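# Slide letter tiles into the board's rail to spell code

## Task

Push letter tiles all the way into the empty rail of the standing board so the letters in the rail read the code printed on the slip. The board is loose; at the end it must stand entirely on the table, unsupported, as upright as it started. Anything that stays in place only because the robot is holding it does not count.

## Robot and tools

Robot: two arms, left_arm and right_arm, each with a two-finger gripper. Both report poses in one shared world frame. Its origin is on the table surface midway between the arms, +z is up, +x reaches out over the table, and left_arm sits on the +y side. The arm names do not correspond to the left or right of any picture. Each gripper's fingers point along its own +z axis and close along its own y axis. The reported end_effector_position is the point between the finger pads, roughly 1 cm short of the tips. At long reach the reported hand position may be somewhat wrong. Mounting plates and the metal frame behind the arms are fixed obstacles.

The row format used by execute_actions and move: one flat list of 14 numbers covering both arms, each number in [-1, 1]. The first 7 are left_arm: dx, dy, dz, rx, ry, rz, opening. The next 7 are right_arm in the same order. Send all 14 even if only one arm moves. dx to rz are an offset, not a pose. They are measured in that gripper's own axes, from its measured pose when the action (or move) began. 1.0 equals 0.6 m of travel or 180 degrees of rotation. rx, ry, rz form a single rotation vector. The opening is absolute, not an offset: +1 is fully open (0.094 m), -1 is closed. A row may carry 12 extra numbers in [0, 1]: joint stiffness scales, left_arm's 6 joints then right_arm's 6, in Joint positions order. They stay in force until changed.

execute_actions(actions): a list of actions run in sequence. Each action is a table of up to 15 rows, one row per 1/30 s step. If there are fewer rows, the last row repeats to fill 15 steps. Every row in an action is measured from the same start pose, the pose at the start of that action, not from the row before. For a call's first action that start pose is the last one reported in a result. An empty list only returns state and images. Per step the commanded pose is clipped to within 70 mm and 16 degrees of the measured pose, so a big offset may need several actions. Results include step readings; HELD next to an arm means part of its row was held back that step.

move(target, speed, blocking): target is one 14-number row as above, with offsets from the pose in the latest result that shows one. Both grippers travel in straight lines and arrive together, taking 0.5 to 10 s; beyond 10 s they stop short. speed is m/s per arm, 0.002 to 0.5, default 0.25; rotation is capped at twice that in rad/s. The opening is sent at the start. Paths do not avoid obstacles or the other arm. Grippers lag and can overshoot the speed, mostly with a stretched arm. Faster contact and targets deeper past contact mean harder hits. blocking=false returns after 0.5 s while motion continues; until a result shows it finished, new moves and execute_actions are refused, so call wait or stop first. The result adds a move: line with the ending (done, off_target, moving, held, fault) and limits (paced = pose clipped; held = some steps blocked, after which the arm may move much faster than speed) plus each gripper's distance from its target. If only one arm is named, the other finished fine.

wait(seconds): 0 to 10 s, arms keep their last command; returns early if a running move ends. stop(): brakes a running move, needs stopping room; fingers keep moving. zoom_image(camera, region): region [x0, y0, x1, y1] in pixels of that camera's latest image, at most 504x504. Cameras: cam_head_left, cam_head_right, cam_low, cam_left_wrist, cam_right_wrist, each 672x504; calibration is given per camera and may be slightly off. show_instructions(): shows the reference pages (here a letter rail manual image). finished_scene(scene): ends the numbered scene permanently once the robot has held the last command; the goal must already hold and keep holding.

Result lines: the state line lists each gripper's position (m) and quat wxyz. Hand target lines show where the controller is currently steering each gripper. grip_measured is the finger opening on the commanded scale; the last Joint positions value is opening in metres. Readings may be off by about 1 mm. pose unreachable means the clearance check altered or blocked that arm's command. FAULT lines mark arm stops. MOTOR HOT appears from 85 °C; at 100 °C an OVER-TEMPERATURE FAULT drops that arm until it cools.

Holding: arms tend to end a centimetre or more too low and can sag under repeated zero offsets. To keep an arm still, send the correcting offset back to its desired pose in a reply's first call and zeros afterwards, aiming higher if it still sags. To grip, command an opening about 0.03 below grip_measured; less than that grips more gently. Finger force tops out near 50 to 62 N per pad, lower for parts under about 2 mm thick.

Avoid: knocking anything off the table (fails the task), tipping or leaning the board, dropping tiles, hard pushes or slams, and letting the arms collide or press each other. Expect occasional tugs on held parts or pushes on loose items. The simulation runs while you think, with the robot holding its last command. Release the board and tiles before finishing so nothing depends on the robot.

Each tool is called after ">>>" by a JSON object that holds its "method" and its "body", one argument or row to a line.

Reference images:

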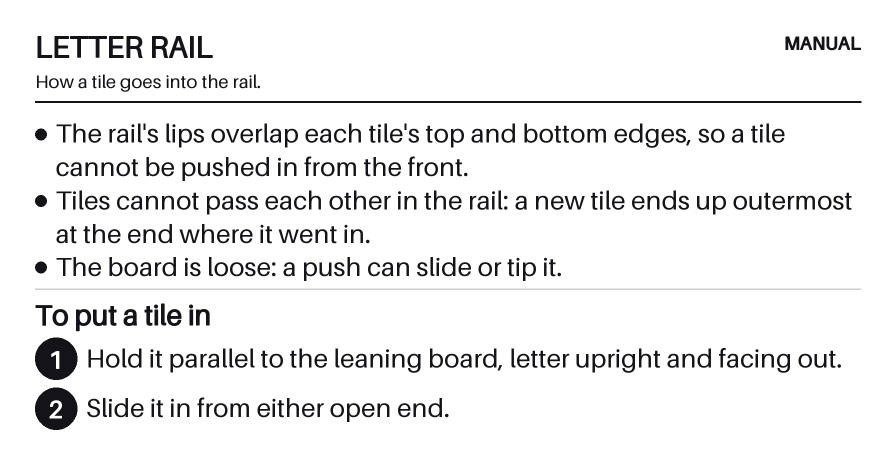

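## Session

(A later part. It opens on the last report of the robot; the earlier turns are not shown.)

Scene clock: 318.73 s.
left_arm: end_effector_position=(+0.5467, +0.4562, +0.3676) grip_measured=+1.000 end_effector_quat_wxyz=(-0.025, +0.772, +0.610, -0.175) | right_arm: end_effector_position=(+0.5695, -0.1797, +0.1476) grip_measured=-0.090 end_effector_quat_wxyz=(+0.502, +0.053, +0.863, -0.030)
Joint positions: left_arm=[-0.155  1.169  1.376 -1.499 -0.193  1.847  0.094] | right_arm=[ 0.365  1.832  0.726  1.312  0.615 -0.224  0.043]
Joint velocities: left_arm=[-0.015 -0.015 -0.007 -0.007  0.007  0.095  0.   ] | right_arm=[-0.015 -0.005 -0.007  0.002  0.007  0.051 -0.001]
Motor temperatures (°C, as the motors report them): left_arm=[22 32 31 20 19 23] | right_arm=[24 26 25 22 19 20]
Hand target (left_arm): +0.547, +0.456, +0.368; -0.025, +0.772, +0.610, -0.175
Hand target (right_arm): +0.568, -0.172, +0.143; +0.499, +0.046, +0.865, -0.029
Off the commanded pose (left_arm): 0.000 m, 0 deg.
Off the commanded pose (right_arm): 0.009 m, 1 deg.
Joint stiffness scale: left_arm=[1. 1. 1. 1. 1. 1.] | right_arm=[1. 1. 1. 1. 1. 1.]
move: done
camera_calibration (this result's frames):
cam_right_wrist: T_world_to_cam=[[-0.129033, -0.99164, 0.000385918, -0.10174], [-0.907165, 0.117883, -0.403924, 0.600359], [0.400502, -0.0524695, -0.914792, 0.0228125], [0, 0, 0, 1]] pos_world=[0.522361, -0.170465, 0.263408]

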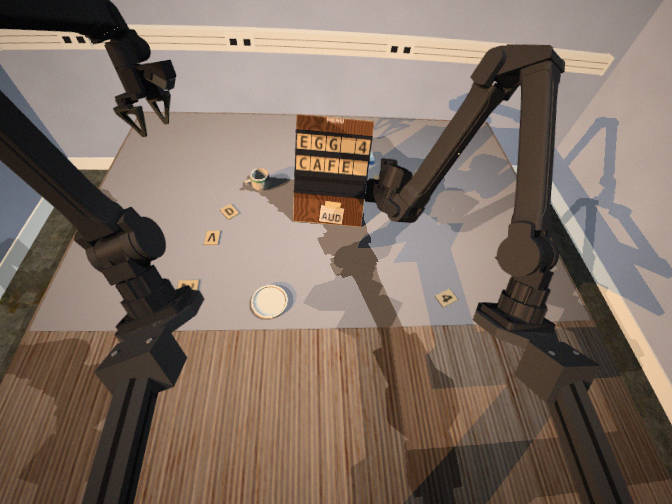

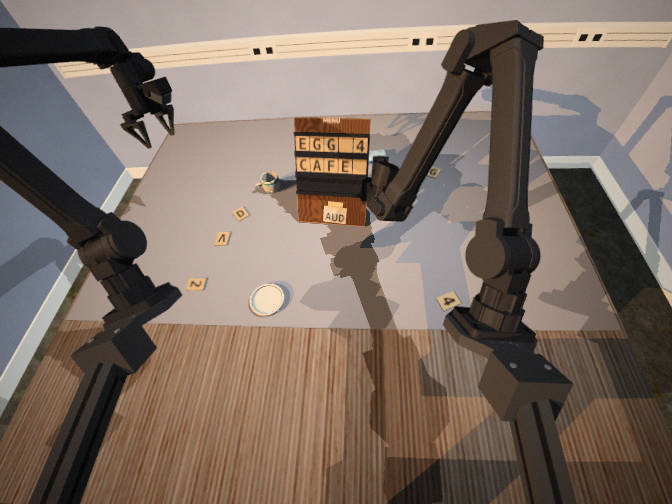

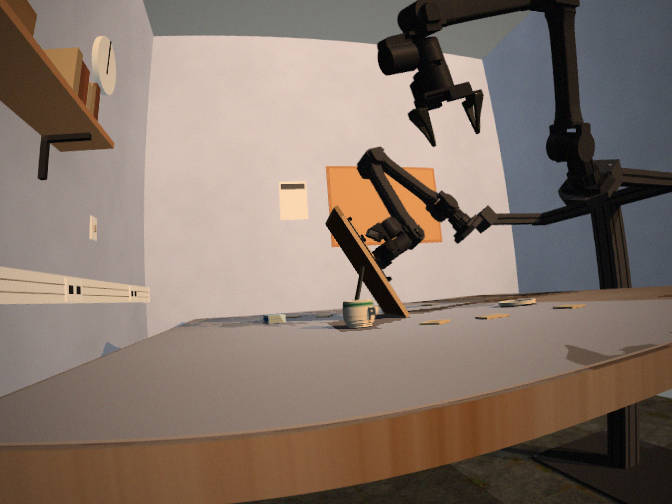

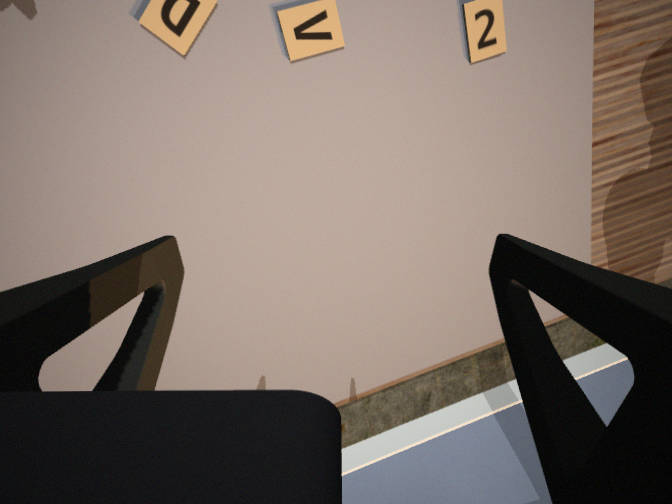

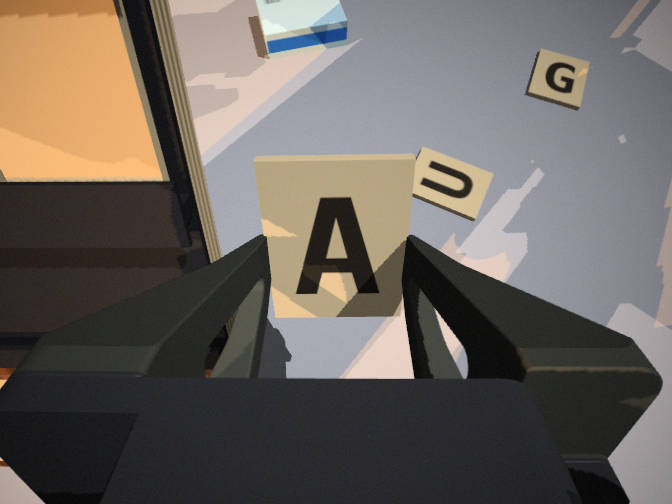

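>>> {"method": "move", "body": {
  "target": [-0.529,0.472,0.028,0.0523,-0.1629,-0.0868,0.2,0.033,-0.017,0,-0.0093,0.0021,-0.0059,-0.11],
  "speed": 0.25
}}

Scene clock: 377.00 s.
left_arm: end_effector_position=(+0.7414, +0.0876, +0.3525) grip_measured=+0.201 end_effector_quat_wxyz=(+0.049, +0.613, +0.679, -0.401) | right_arm: end_effector_position=(+0.5637, -0.1840, +0.1368) grip_measured=-0.090 end_effector_quat_wxyz=(+0.502, +0.038, +0.864, -0.018)
Joint positions: left_arm=[-0.614  2.053  2.365 -1.697  0.229  1.112  0.056] | right_arm=[ 0.338  1.852  0.711  1.332  0.554 -0.224  0.043]
Joint velocities: left_arm=[ 0.005 -0.005 -0.007 -0.012 -0.051 -0.095  0.   ] | right_arm=[-0.015 -0.005 -0.012 -0.002  0.022  0.007 -0.   ]
Motor temperatures (°C, as the motors report them): left_arm=[22 33 33 20 19 23] | right_arm=[24 26 25 22 19 20]
Hand target (left_arm): +0.748, +0.081, +0.356; +0.053, +0.610, +0.682, -0.400
Hand target (right_arm): +0.559, -0.189, +0.130; +0.500, +0.037, +0.865, -0.022
Off the commanded pose (left_arm): 0.010 m, 1 deg.
Off the commanded pose (right_arm): 0.009 m, 1 deg.
Joint stiffness scale: left_arm=[1. 1. 1. 1. 1. 1.] | right_arm=[1. 1. 1. 1. 1. 1.]
joint sent to its limit (left arm) — the command would take joint 4 (wrist pitch) past its lower limit, so that joint was sent only as far as its limit.
move: done
camera_calibration (this result's frames):
cam_left_wrist: T_world_to_cam=[[-0.870004, 0.0774478, 0.486923, 0.465354], [0.0450926, 0.995945, -0.0778418, -0.085803], [-0.490978, -0.0457661, -0.869969, 0.797601], [0, 0, 0, 1]] pos_world=[0.800334, 0.0859175, 0.460617]
cam_right_wrist: T_world_to_cam=[[-0.0917935, -0.995759, -0.00612864, -0.127671], [-0.911427, 0.0864952, -0.402268, 0.587611], [0.401092, -0.0313398, -0.915501, 0.0187527], [0, 0, 0, 1]] pos_world=[0.516323, -0.177367, 0.252763]

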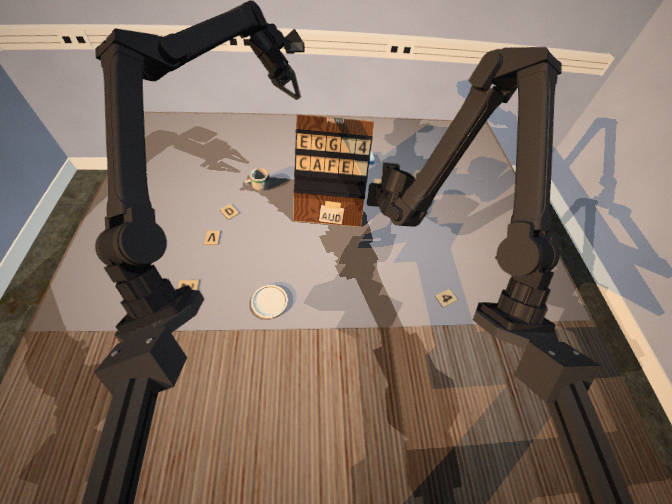

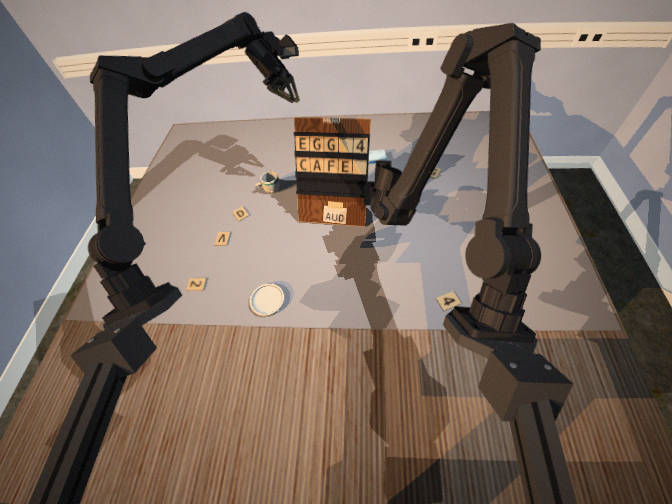

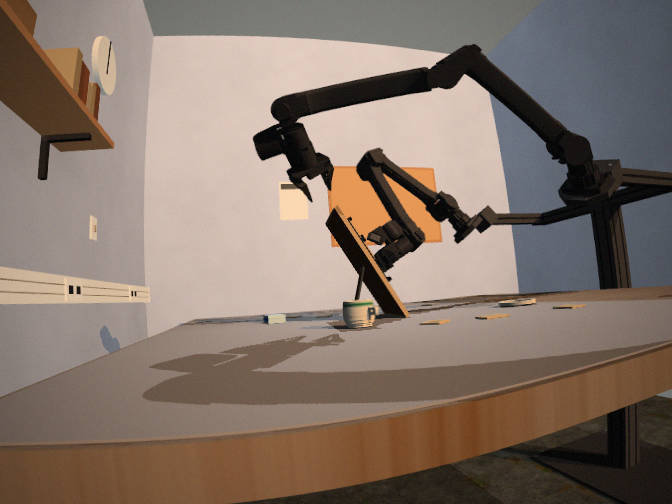

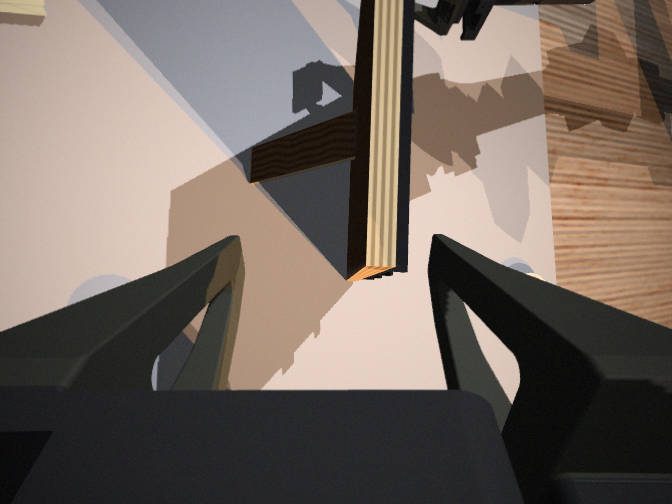

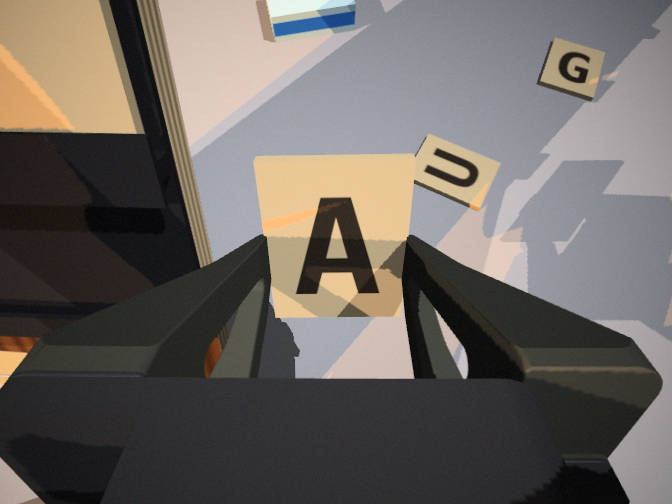

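>>> {"method": "move", "body": {
  "target": [0,-0.03,0.1,0,0,0,0.2,0,0,0,0,0,0,-0.11],
  "speed": 0.08
}}

Scene clock: 386.87 s.
left_arm: end_effector_position=(+0.6999, +0.0525, +0.3065) grip_measured=+0.201 end_effector_quat_wxyz=(+0.039, +0.614, +0.677, -0.404) | right_arm: end_effector_position=(+0.5637, -0.1840, +0.1368) grip_measured=-0.090 end_effector_quat_wxyz=(+0.502, +0.038, +0.864, -0.018)
Joint positions: left_arm=[-0.636  2.013  2.115 -1.504  0.225  1.092  0.056] | right_arm=[ 0.338  1.852  0.711  1.332  0.554 -0.224  0.043]
Joint velocities: left_arm=[-0.015 -0.005  0.012 -0.002 -0.007 -0.007  0.003] | right_arm=[-0.034  0.015 -0.007  0.007 -0.081  0.066 -0.001]
Motor temperatures (°C, as the motors report them): left_arm=[23 34 35 20 20 23] | right_arm=[24 26 25 22 19 20]
Hand target (left_arm): +0.701, +0.052, +0.321; +0.048, +0.613, +0.679, -0.400
Hand target (right_arm): +0.564, -0.184, +0.137; +0.502, +0.038, +0.864, -0.018
Off the commanded pose (left_arm): 0.014 m, 1 deg.
Off the commanded pose (right_arm): 0.000 m, 0 deg.
Joint stiffness scale: left_arm=[1. 1. 1. 1. 1. 1.] | right_arm=[1. 1. 1. 1. 1. 1.]
move: off_target (left_arm)
camera_calibration (this result's frames):
cam_left_wrist: T_world_to_cam=[[-0.8611, 0.0860991, 0.501092, 0.443337], [0.0566616, 0.995669, -0.0737087, -0.0619306], [-0.505268, -0.0350779, -0.862249, 0.742569], [0, 0, 0, 1]] pos_world=[0.760463, 0.0495392, 0.413562]
cam_right_wrist: T_world_to_cam=[[-0.0917935, -0.995759, -0.00612864, -0.127671], [-0.911427, 0.0864952, -0.402268, 0.587611], [0.401092, -0.0313398, -0.915501, 0.0187527], [0, 0, 0, 1]] pos_world=[0.516323, -0.177367, 0.252763]

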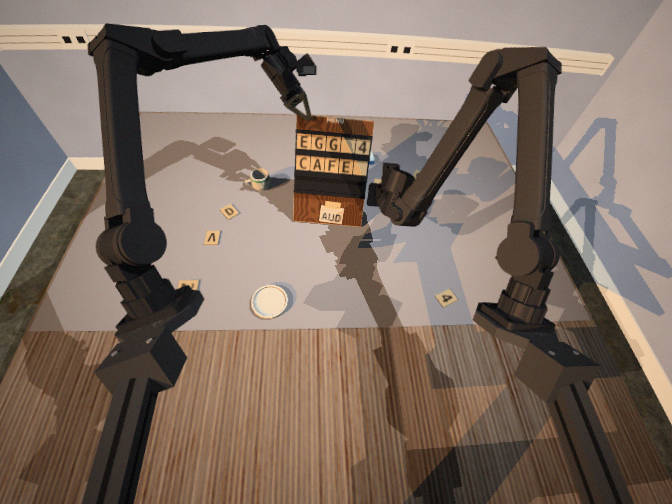

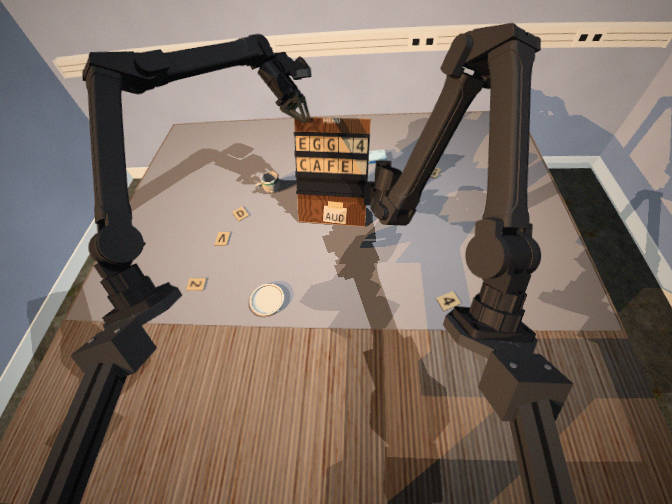

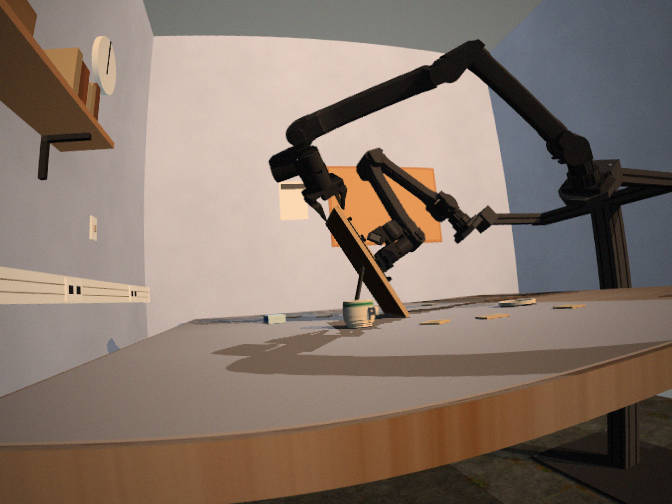

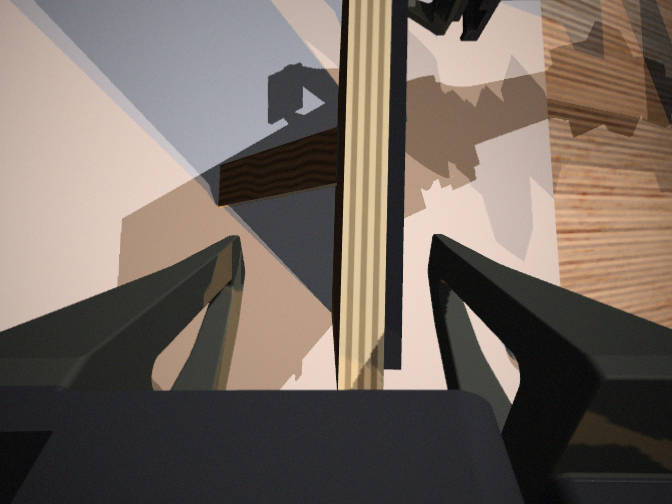

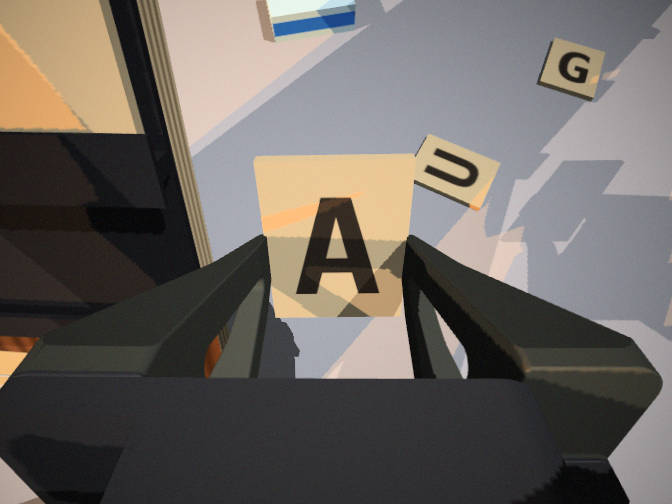

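>>> {"method": "move", "body": {
  "target": [-0.013,-0.022,-0.016,0.003,0,0.0045,0.2,0,0,0,0,0,0,-0.11],
  "speed": 0.03
}}

Scene clock: 399.23 s.
left_arm: end_effector_position=(+0.6982, +0.0537, +0.3073) grip_measured=+0.201 end_effector_quat_wxyz=(+0.035, +0.614, +0.676, -0.405) | right_arm: end_effector_position=(+0.5637, -0.1840, +0.1368) grip_measured=-0.090 end_effector_quat_wxyz=(+0.502, +0.038, +0.864, -0.018)
Joint positions: left_arm=[-0.636  2.013  2.115 -1.513  0.225  1.091  0.056] | right_arm=[ 0.338  1.852  0.711  1.332  0.554 -0.224  0.043]
Joint velocities: left_arm=[-0.015 -0.015  0.012  0.007 -0.051  0.007 -0.   ] | right_arm=[-0.005 -0.005 -0.012  0.007  0.081 -0.037  0.   ]
Motor temperatures (°C, as the motors report them): left_arm=[23 36 33 20 20 23] | right_arm=[24 26 25 22 19 20]
Hand target (left_arm): +0.695, +0.053, +0.324; +0.039, +0.619, +0.670, -0.407
Hand target (right_arm): +0.564, -0.184, +0.137; +0.502, +0.038, +0.864, -0.018
Off the commanded pose (left_arm): 0.017 m, 1 deg.
Off the commanded pose (right_arm): 0.000 m, 0 deg.
Joint stiffness scale: left_arm=[1. 1. 1. 1. 1. 1.] | right_arm=[1. 1. 1. 1. 1. 1.]
move: off_target (left_arm)
camera_calibration (this result's frames):
cam_left_wrist: T_world_to_cam=[[-0.857351, 0.0881497, 0.507129, 0.436814], [0.0600446, 0.995628, -0.0715501, -0.0659489], [-0.511219, -0.0308932, -0.858895, 0.745372], [0, 0, 0, 1]] pos_world=[0.759511, 0.0501824, 0.413957]
cam_right_wrist: T_world_to_cam=[[-0.0917935, -0.995759, -0.00612864, -0.127671], [-0.911427, 0.0864952, -0.402268, 0.587611], [0.401092, -0.0313398, -0.915501, 0.0187527], [0, 0, 0, 1]] pos_world=[0.516323, -0.177367, 0.252763]

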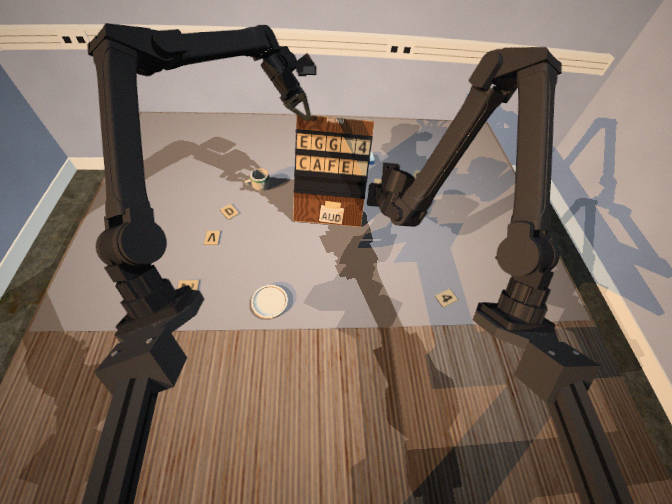

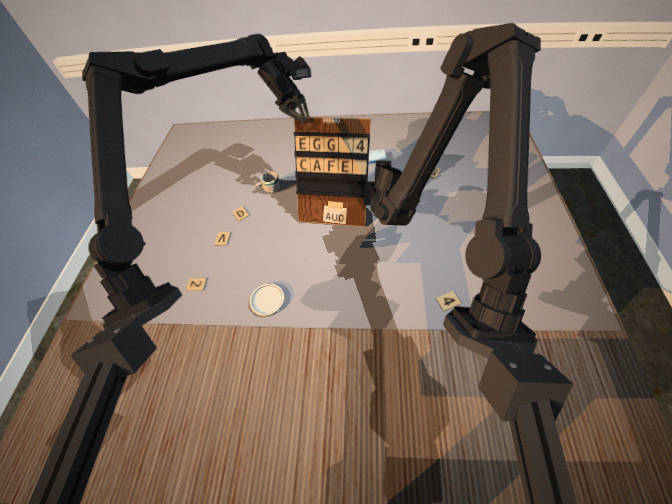

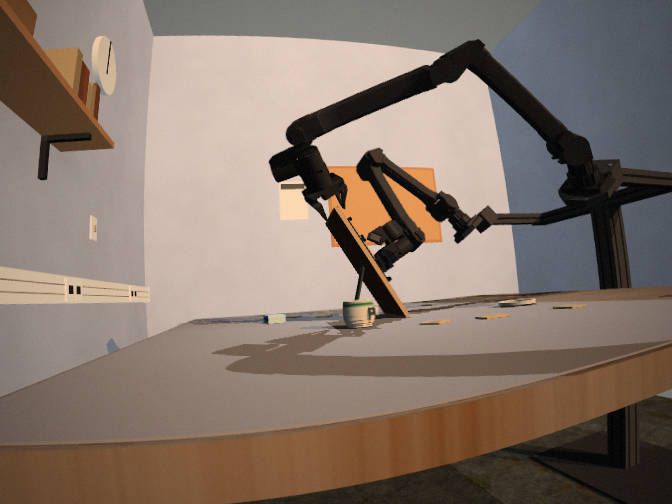

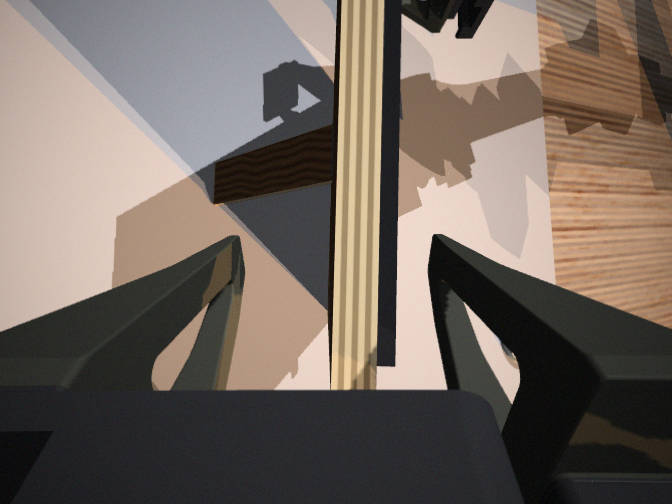

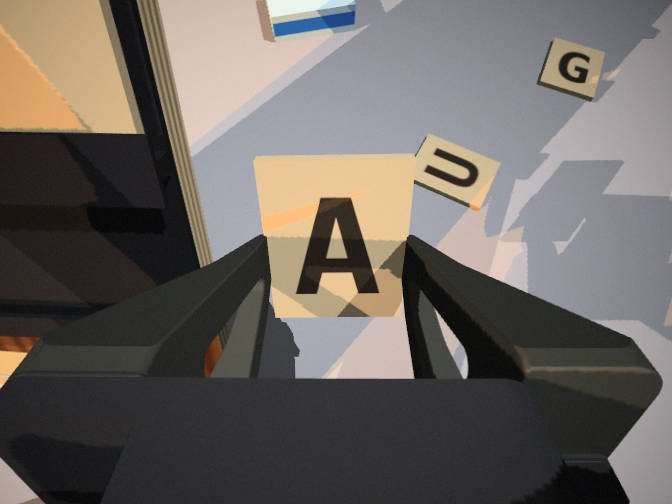

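>>> {"method": "move", "body": {
  "target": [-0.0157,-0.032,-0.016,0.003,0,0.0045,0.2,0,0,0,0,0,0,-0.11],
  "speed": 0.03
}}

Scene clock: 404.37 s.
left_arm: end_effector_position=(+0.6937, +0.0546, +0.3136) grip_measured=+0.201 end_effector_quat_wxyz=(+0.035, +0.616, +0.674, -0.406) | right_arm: end_effector_position=(+0.5637, -0.1840, +0.1368) grip_measured=-0.090 end_effector_quat_wxyz=(+0.502, +0.038, +0.864, -0.018)
Joint positions: left_arm=[-0.642  1.995  2.096 -1.513  0.225  1.091  0.056] | right_arm=[ 0.338  1.852  0.711  1.332  0.554 -0.224  0.043]
Joint velocities: left_arm=[-0.015  0.005 -0.012  0.007 -0.051  0.022 -0.001] | right_arm=[-0.015 -0.015 -0.002  0.002  0.037  0.022 -0.001]
Motor temperatures (°C, as the motors report them): left_arm=[24 37 32 20 20 23] | right_arm=[24 26 25 22 19 20]
Hand target (left_arm): +0.689, +0.053, +0.328; +0.035, +0.619, +0.670, -0.408
Hand target (right_arm): +0.564, -0.184, +0.137; +0.502, +0.038, +0.864, -0.018
Off the commanded pose (left_arm): 0.016 m, 1 deg.
Off the commanded pose (right_arm): 0.000 m, 0 deg.
Joint stiffness scale: left_arm=[1. 1. 1. 1. 1. 1.] | right_arm=[1. 1. 1. 1. 1. 1.]
move: off_target (left_arm)
camera_calibration (this result's frames):
cam_left_wrist: T_world_to_cam=[[-0.856974, 0.0945857, 0.506606, 0.429205], [0.0660025, 0.995062, -0.0741329, -0.0694379], [-0.511116, -0.0300927, -0.858985, 0.748486], [0, 0, 0, 1]] pos_world=[0.754964, 0.0510224, 0.420353]
cam_right_wrist: T_world_to_cam=[[-0.0917935, -0.995759, -0.00612864, -0.127671], [-0.911427, 0.0864952, -0.402268, 0.587611], [0.401092, -0.0313398, -0.915501, 0.0187527], [0, 0, 0, 1]] pos_world=[0.516323, -0.177367, 0.252763]

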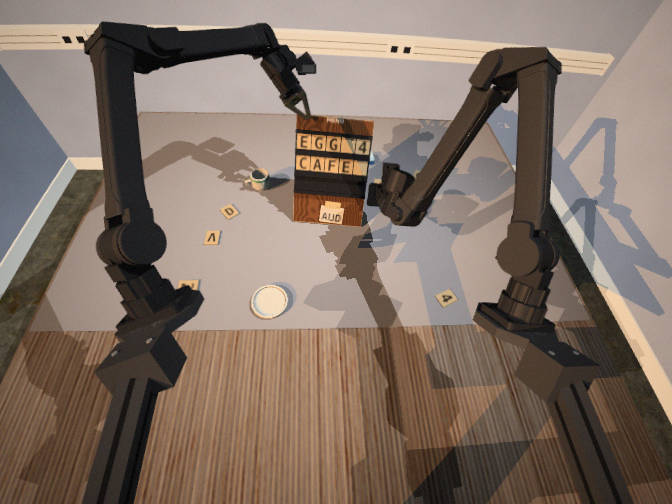

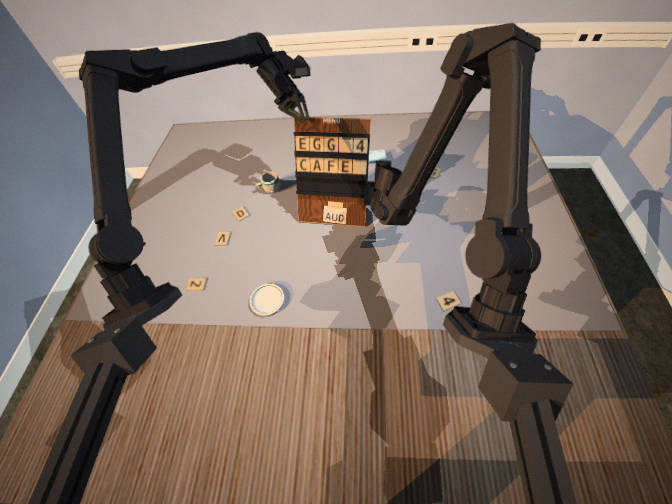

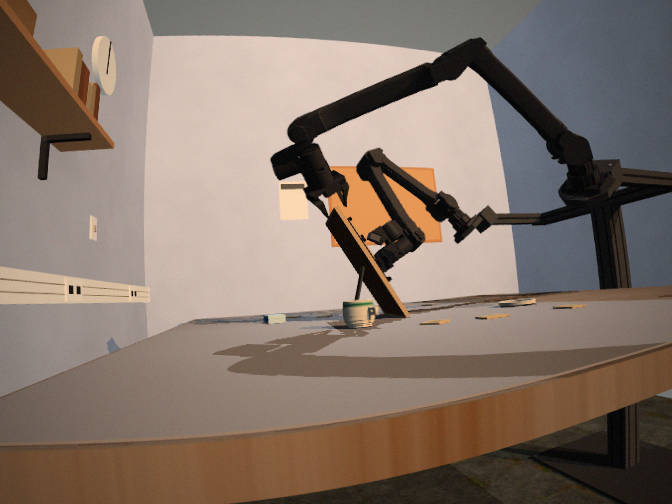

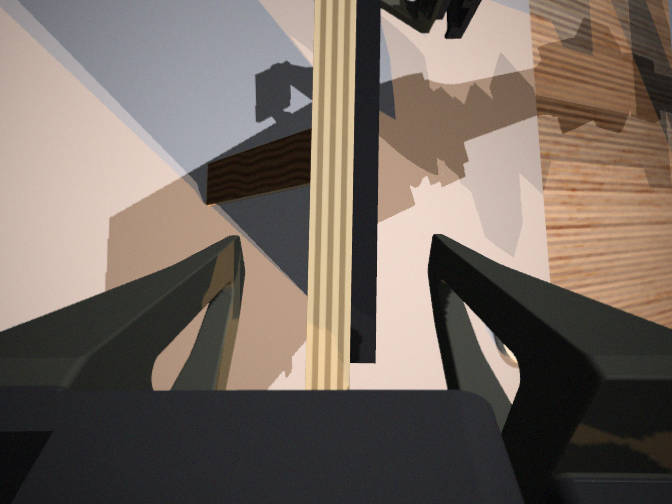

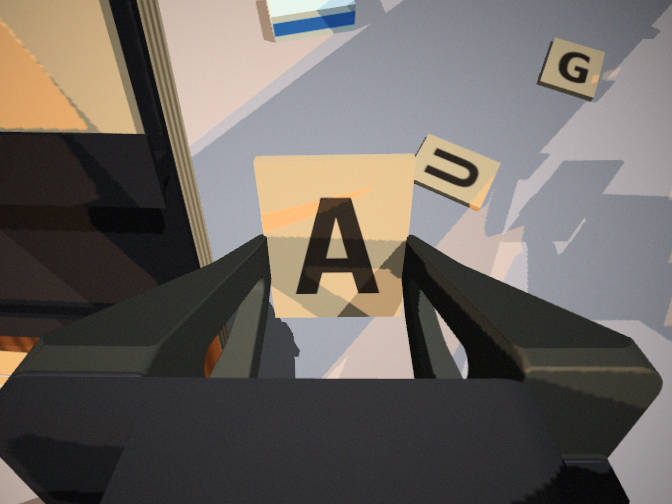

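>>> {"method": "zoom_image", "body": {
  "camera": "cam_low",
  "region": [290, 160, 400, 260]
}}

Region (290, 160, 400, 260) of cam_low's 672x504 image, scaled by 4.582, with more detail than that image has; it fills the top 458 rows of this view, and the rest is white.

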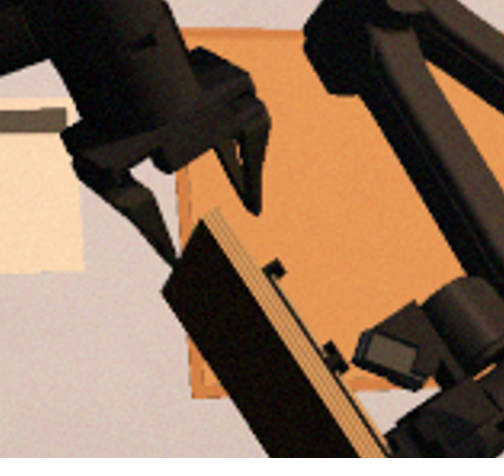

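>>> {"method": "move", "body": {
  "target": [-0.013,-0.0185,0.014,0,0,0,0.2,0,0,0,0,0,0,-0.11],
  "speed": 0.03
}}

Scene clock: 412.37 s.
left_arm: end_effector_position=(+0.6834, +0.0482, +0.3055) grip_measured=+0.201 end_effector_quat_wxyz=(+0.028, +0.616, +0.673, -0.409) | right_arm: end_effector_position=(+0.5637, -0.1840, +0.1368) grip_measured=-0.090 end_effector_quat_wxyz=(+0.502, +0.038, +0.864, -0.018)
Joint positions: left_arm=[-0.647  1.995  2.06  -1.491  0.225  1.083  0.056] | right_arm=[ 0.338  1.852  0.711  1.332  0.554 -0.224  0.043]
Joint velocities: left_arm=[-0.015 -0.005  0.007  0.002 -0.095 -0.007 -0.001] | right_arm=[-0.024 -0.005  0.002  0.007 -0.007  0.037  0.003]
Motor temperatures (°C, as the motors report them): left_arm=[24 37 32 20 20 23] | right_arm=[24 26 25 22 19 20]
Hand target (left_arm): +0.683, +0.044, +0.318; +0.035, +0.617, +0.674, -0.406
Hand target (right_arm): +0.564, -0.184, +0.137; +0.502, +0.038, +0.864, -0.018
Off the commanded pose (left_arm): 0.013 m, 1 deg.
Off the commanded pose (right_arm): 0.000 m, 0 deg.
Joint stiffness scale: left_arm=[1. 1. 1. 1. 1. 1.] | right_arm=[1. 1. 1. 1. 1. 1.]
move: off_target (left_arm)
camera_calibration (this result's frames):
cam_left_wrist: T_world_to_cam=[[-0.849565, 0.0977859, 0.518341, 0.416267], [0.0717102, 0.994954, -0.0701663, -0.0681186], [-0.522587, -0.0224405, -0.85229, 0.741439], [0, 0, 0, 1]] pos_world=[0.745997, 0.0437081, 0.411373]
cam_right_wrist: T_world_to_cam=[[-0.0917935, -0.995759, -0.00612864, -0.127671], [-0.911427, 0.0864952, -0.402268, 0.587611], [0.401092, -0.0313398, -0.915501, 0.0187527], [0, 0, 0, 1]] pos_world=[0.516323, -0.177367, 0.252763]

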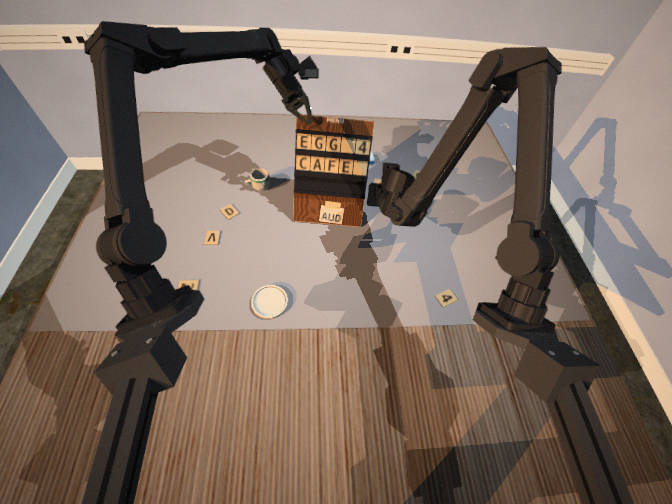

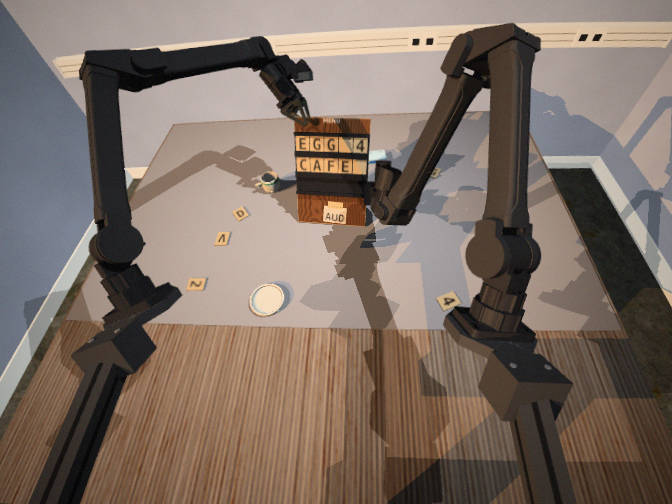

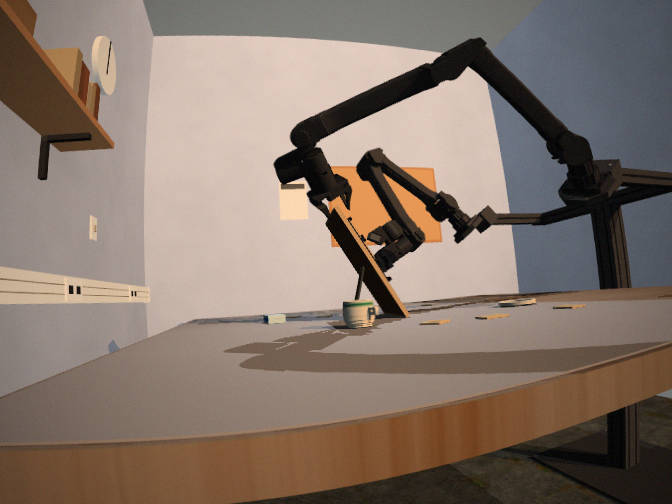

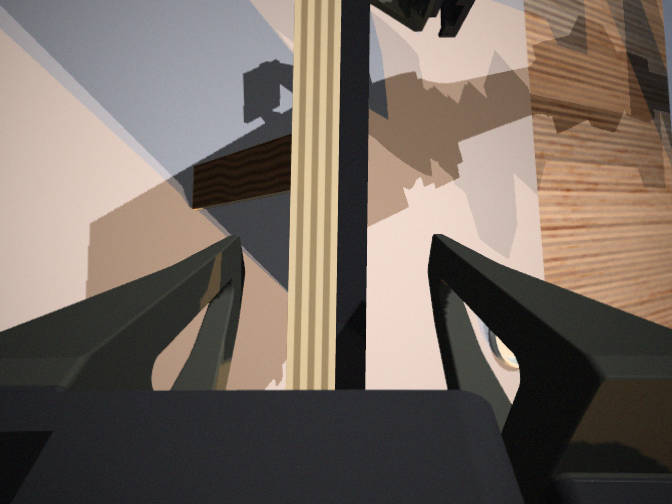

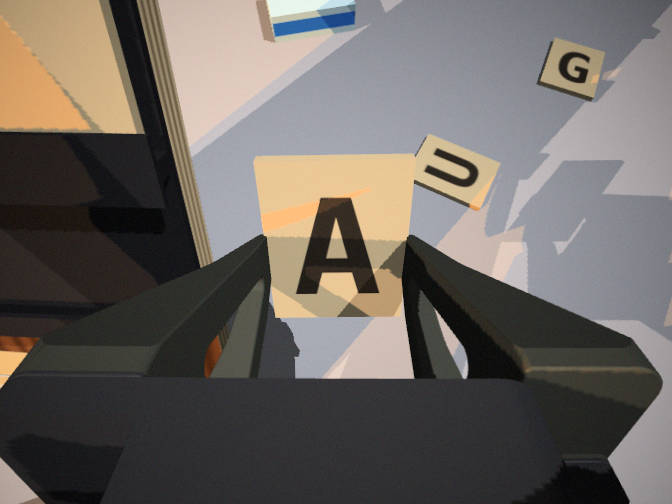

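>>> {"method": "move", "body": {
  "target": [-0.006,0.003,-0.008,0,0,0,0.2,0,0,0,0,0,0,-0.11],
  "speed": 0.02
}}

Scene clock: 416.37 s.
left_arm: end_effector_position=(+0.6818, +0.0491, +0.3059) grip_measured=+0.201 end_effector_quat_wxyz=(+0.024, +0.616, +0.672, -0.410) | right_arm: end_effector_position=(+0.5637, -0.1840, +0.1368) grip_measured=-0.090 end_effector_quat_wxyz=(+0.502, +0.038, +0.864, -0.018)
Joint positions: left_arm=[-0.647  1.995  2.06  -1.498  0.225  1.083  0.056] | right_arm=[ 0.338  1.852  0.711  1.332  0.554 -0.224  0.043]
Joint velocities: left_arm=[-0.005 -0.005  0.002  0.002 -0.022 -0.051 -0.001] | right_arm=[-0.015 -0.005 -0.007 -0.002  0.066  0.037 -0.   ]
Motor temperatures (°C, as the motors report them): left_arm=[24 37 32 20 20 23] | right_arm=[24 26 25 22 19 20]
Hand target (left_arm): +0.688, +0.048, +0.310; +0.028, +0.616, +0.673, -0.409
Hand target (right_arm): +0.564, -0.184, +0.137; +0.502, +0.038, +0.864, -0.018
Off the commanded pose (left_arm): 0.007 m, 0 deg.
Off the commanded pose (right_arm): 0.000 m, 0 deg.
Joint stiffness scale: left_arm=[1. 1. 1. 1. 1. 1.] | right_arm=[1. 1. 1. 1. 1. 1.]
move: done
camera_calibration (this result's frames):
cam_left_wrist: T_world_to_cam=[[-0.845947, 0.0999162, 0.523823, 0.410388], [0.0752289, 0.994827, -0.0682667, -0.071799], [-0.527934, -0.0183435, -0.849087, 0.743416], [0, 0, 0, 1]] pos_world=[0.745042, 0.0440599, 0.411353]
cam_right_wrist: T_world_to_cam=[[-0.0917935, -0.995759, -0.00612864, -0.127671], [-0.911427, 0.0864952, -0.402268, 0.587611], [0.401092, -0.0313398, -0.915501, 0.0187527], [0, 0, 0, 1]] pos_world=[0.516323, -0.177367, 0.252763]

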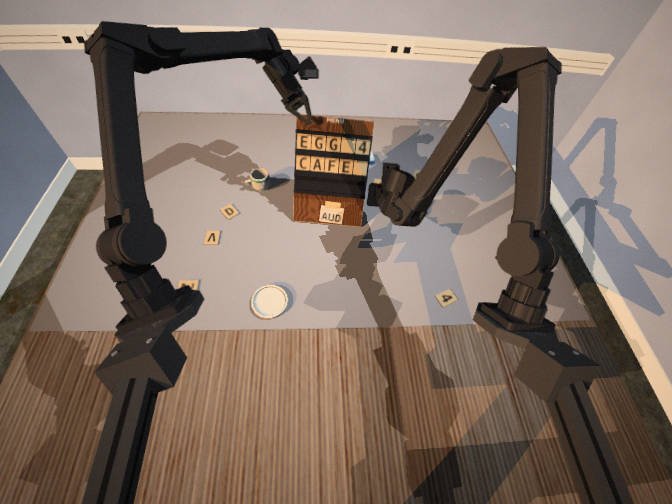

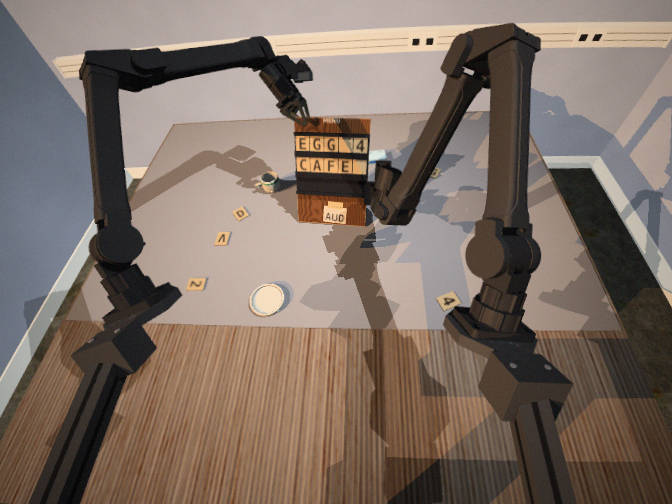

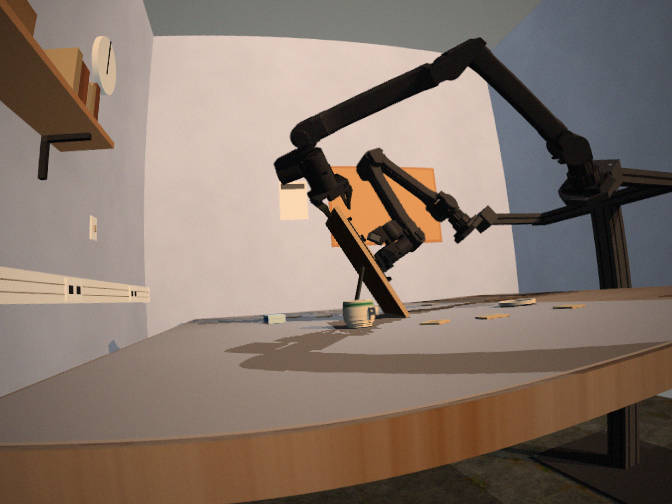

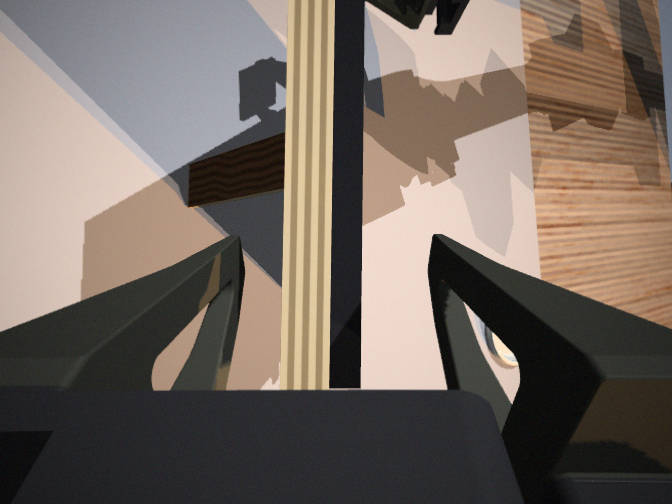

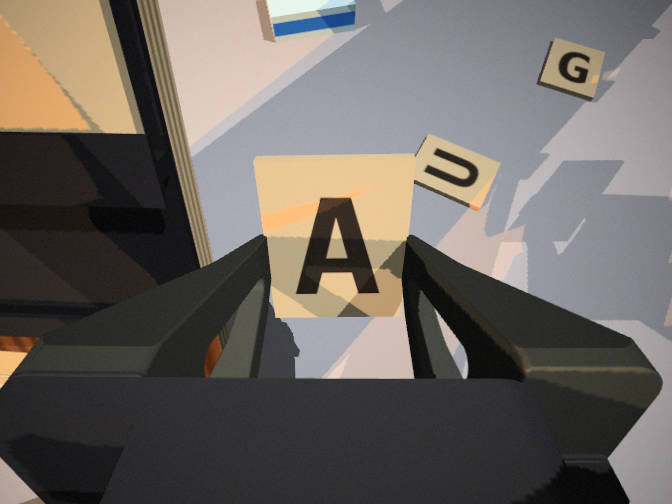

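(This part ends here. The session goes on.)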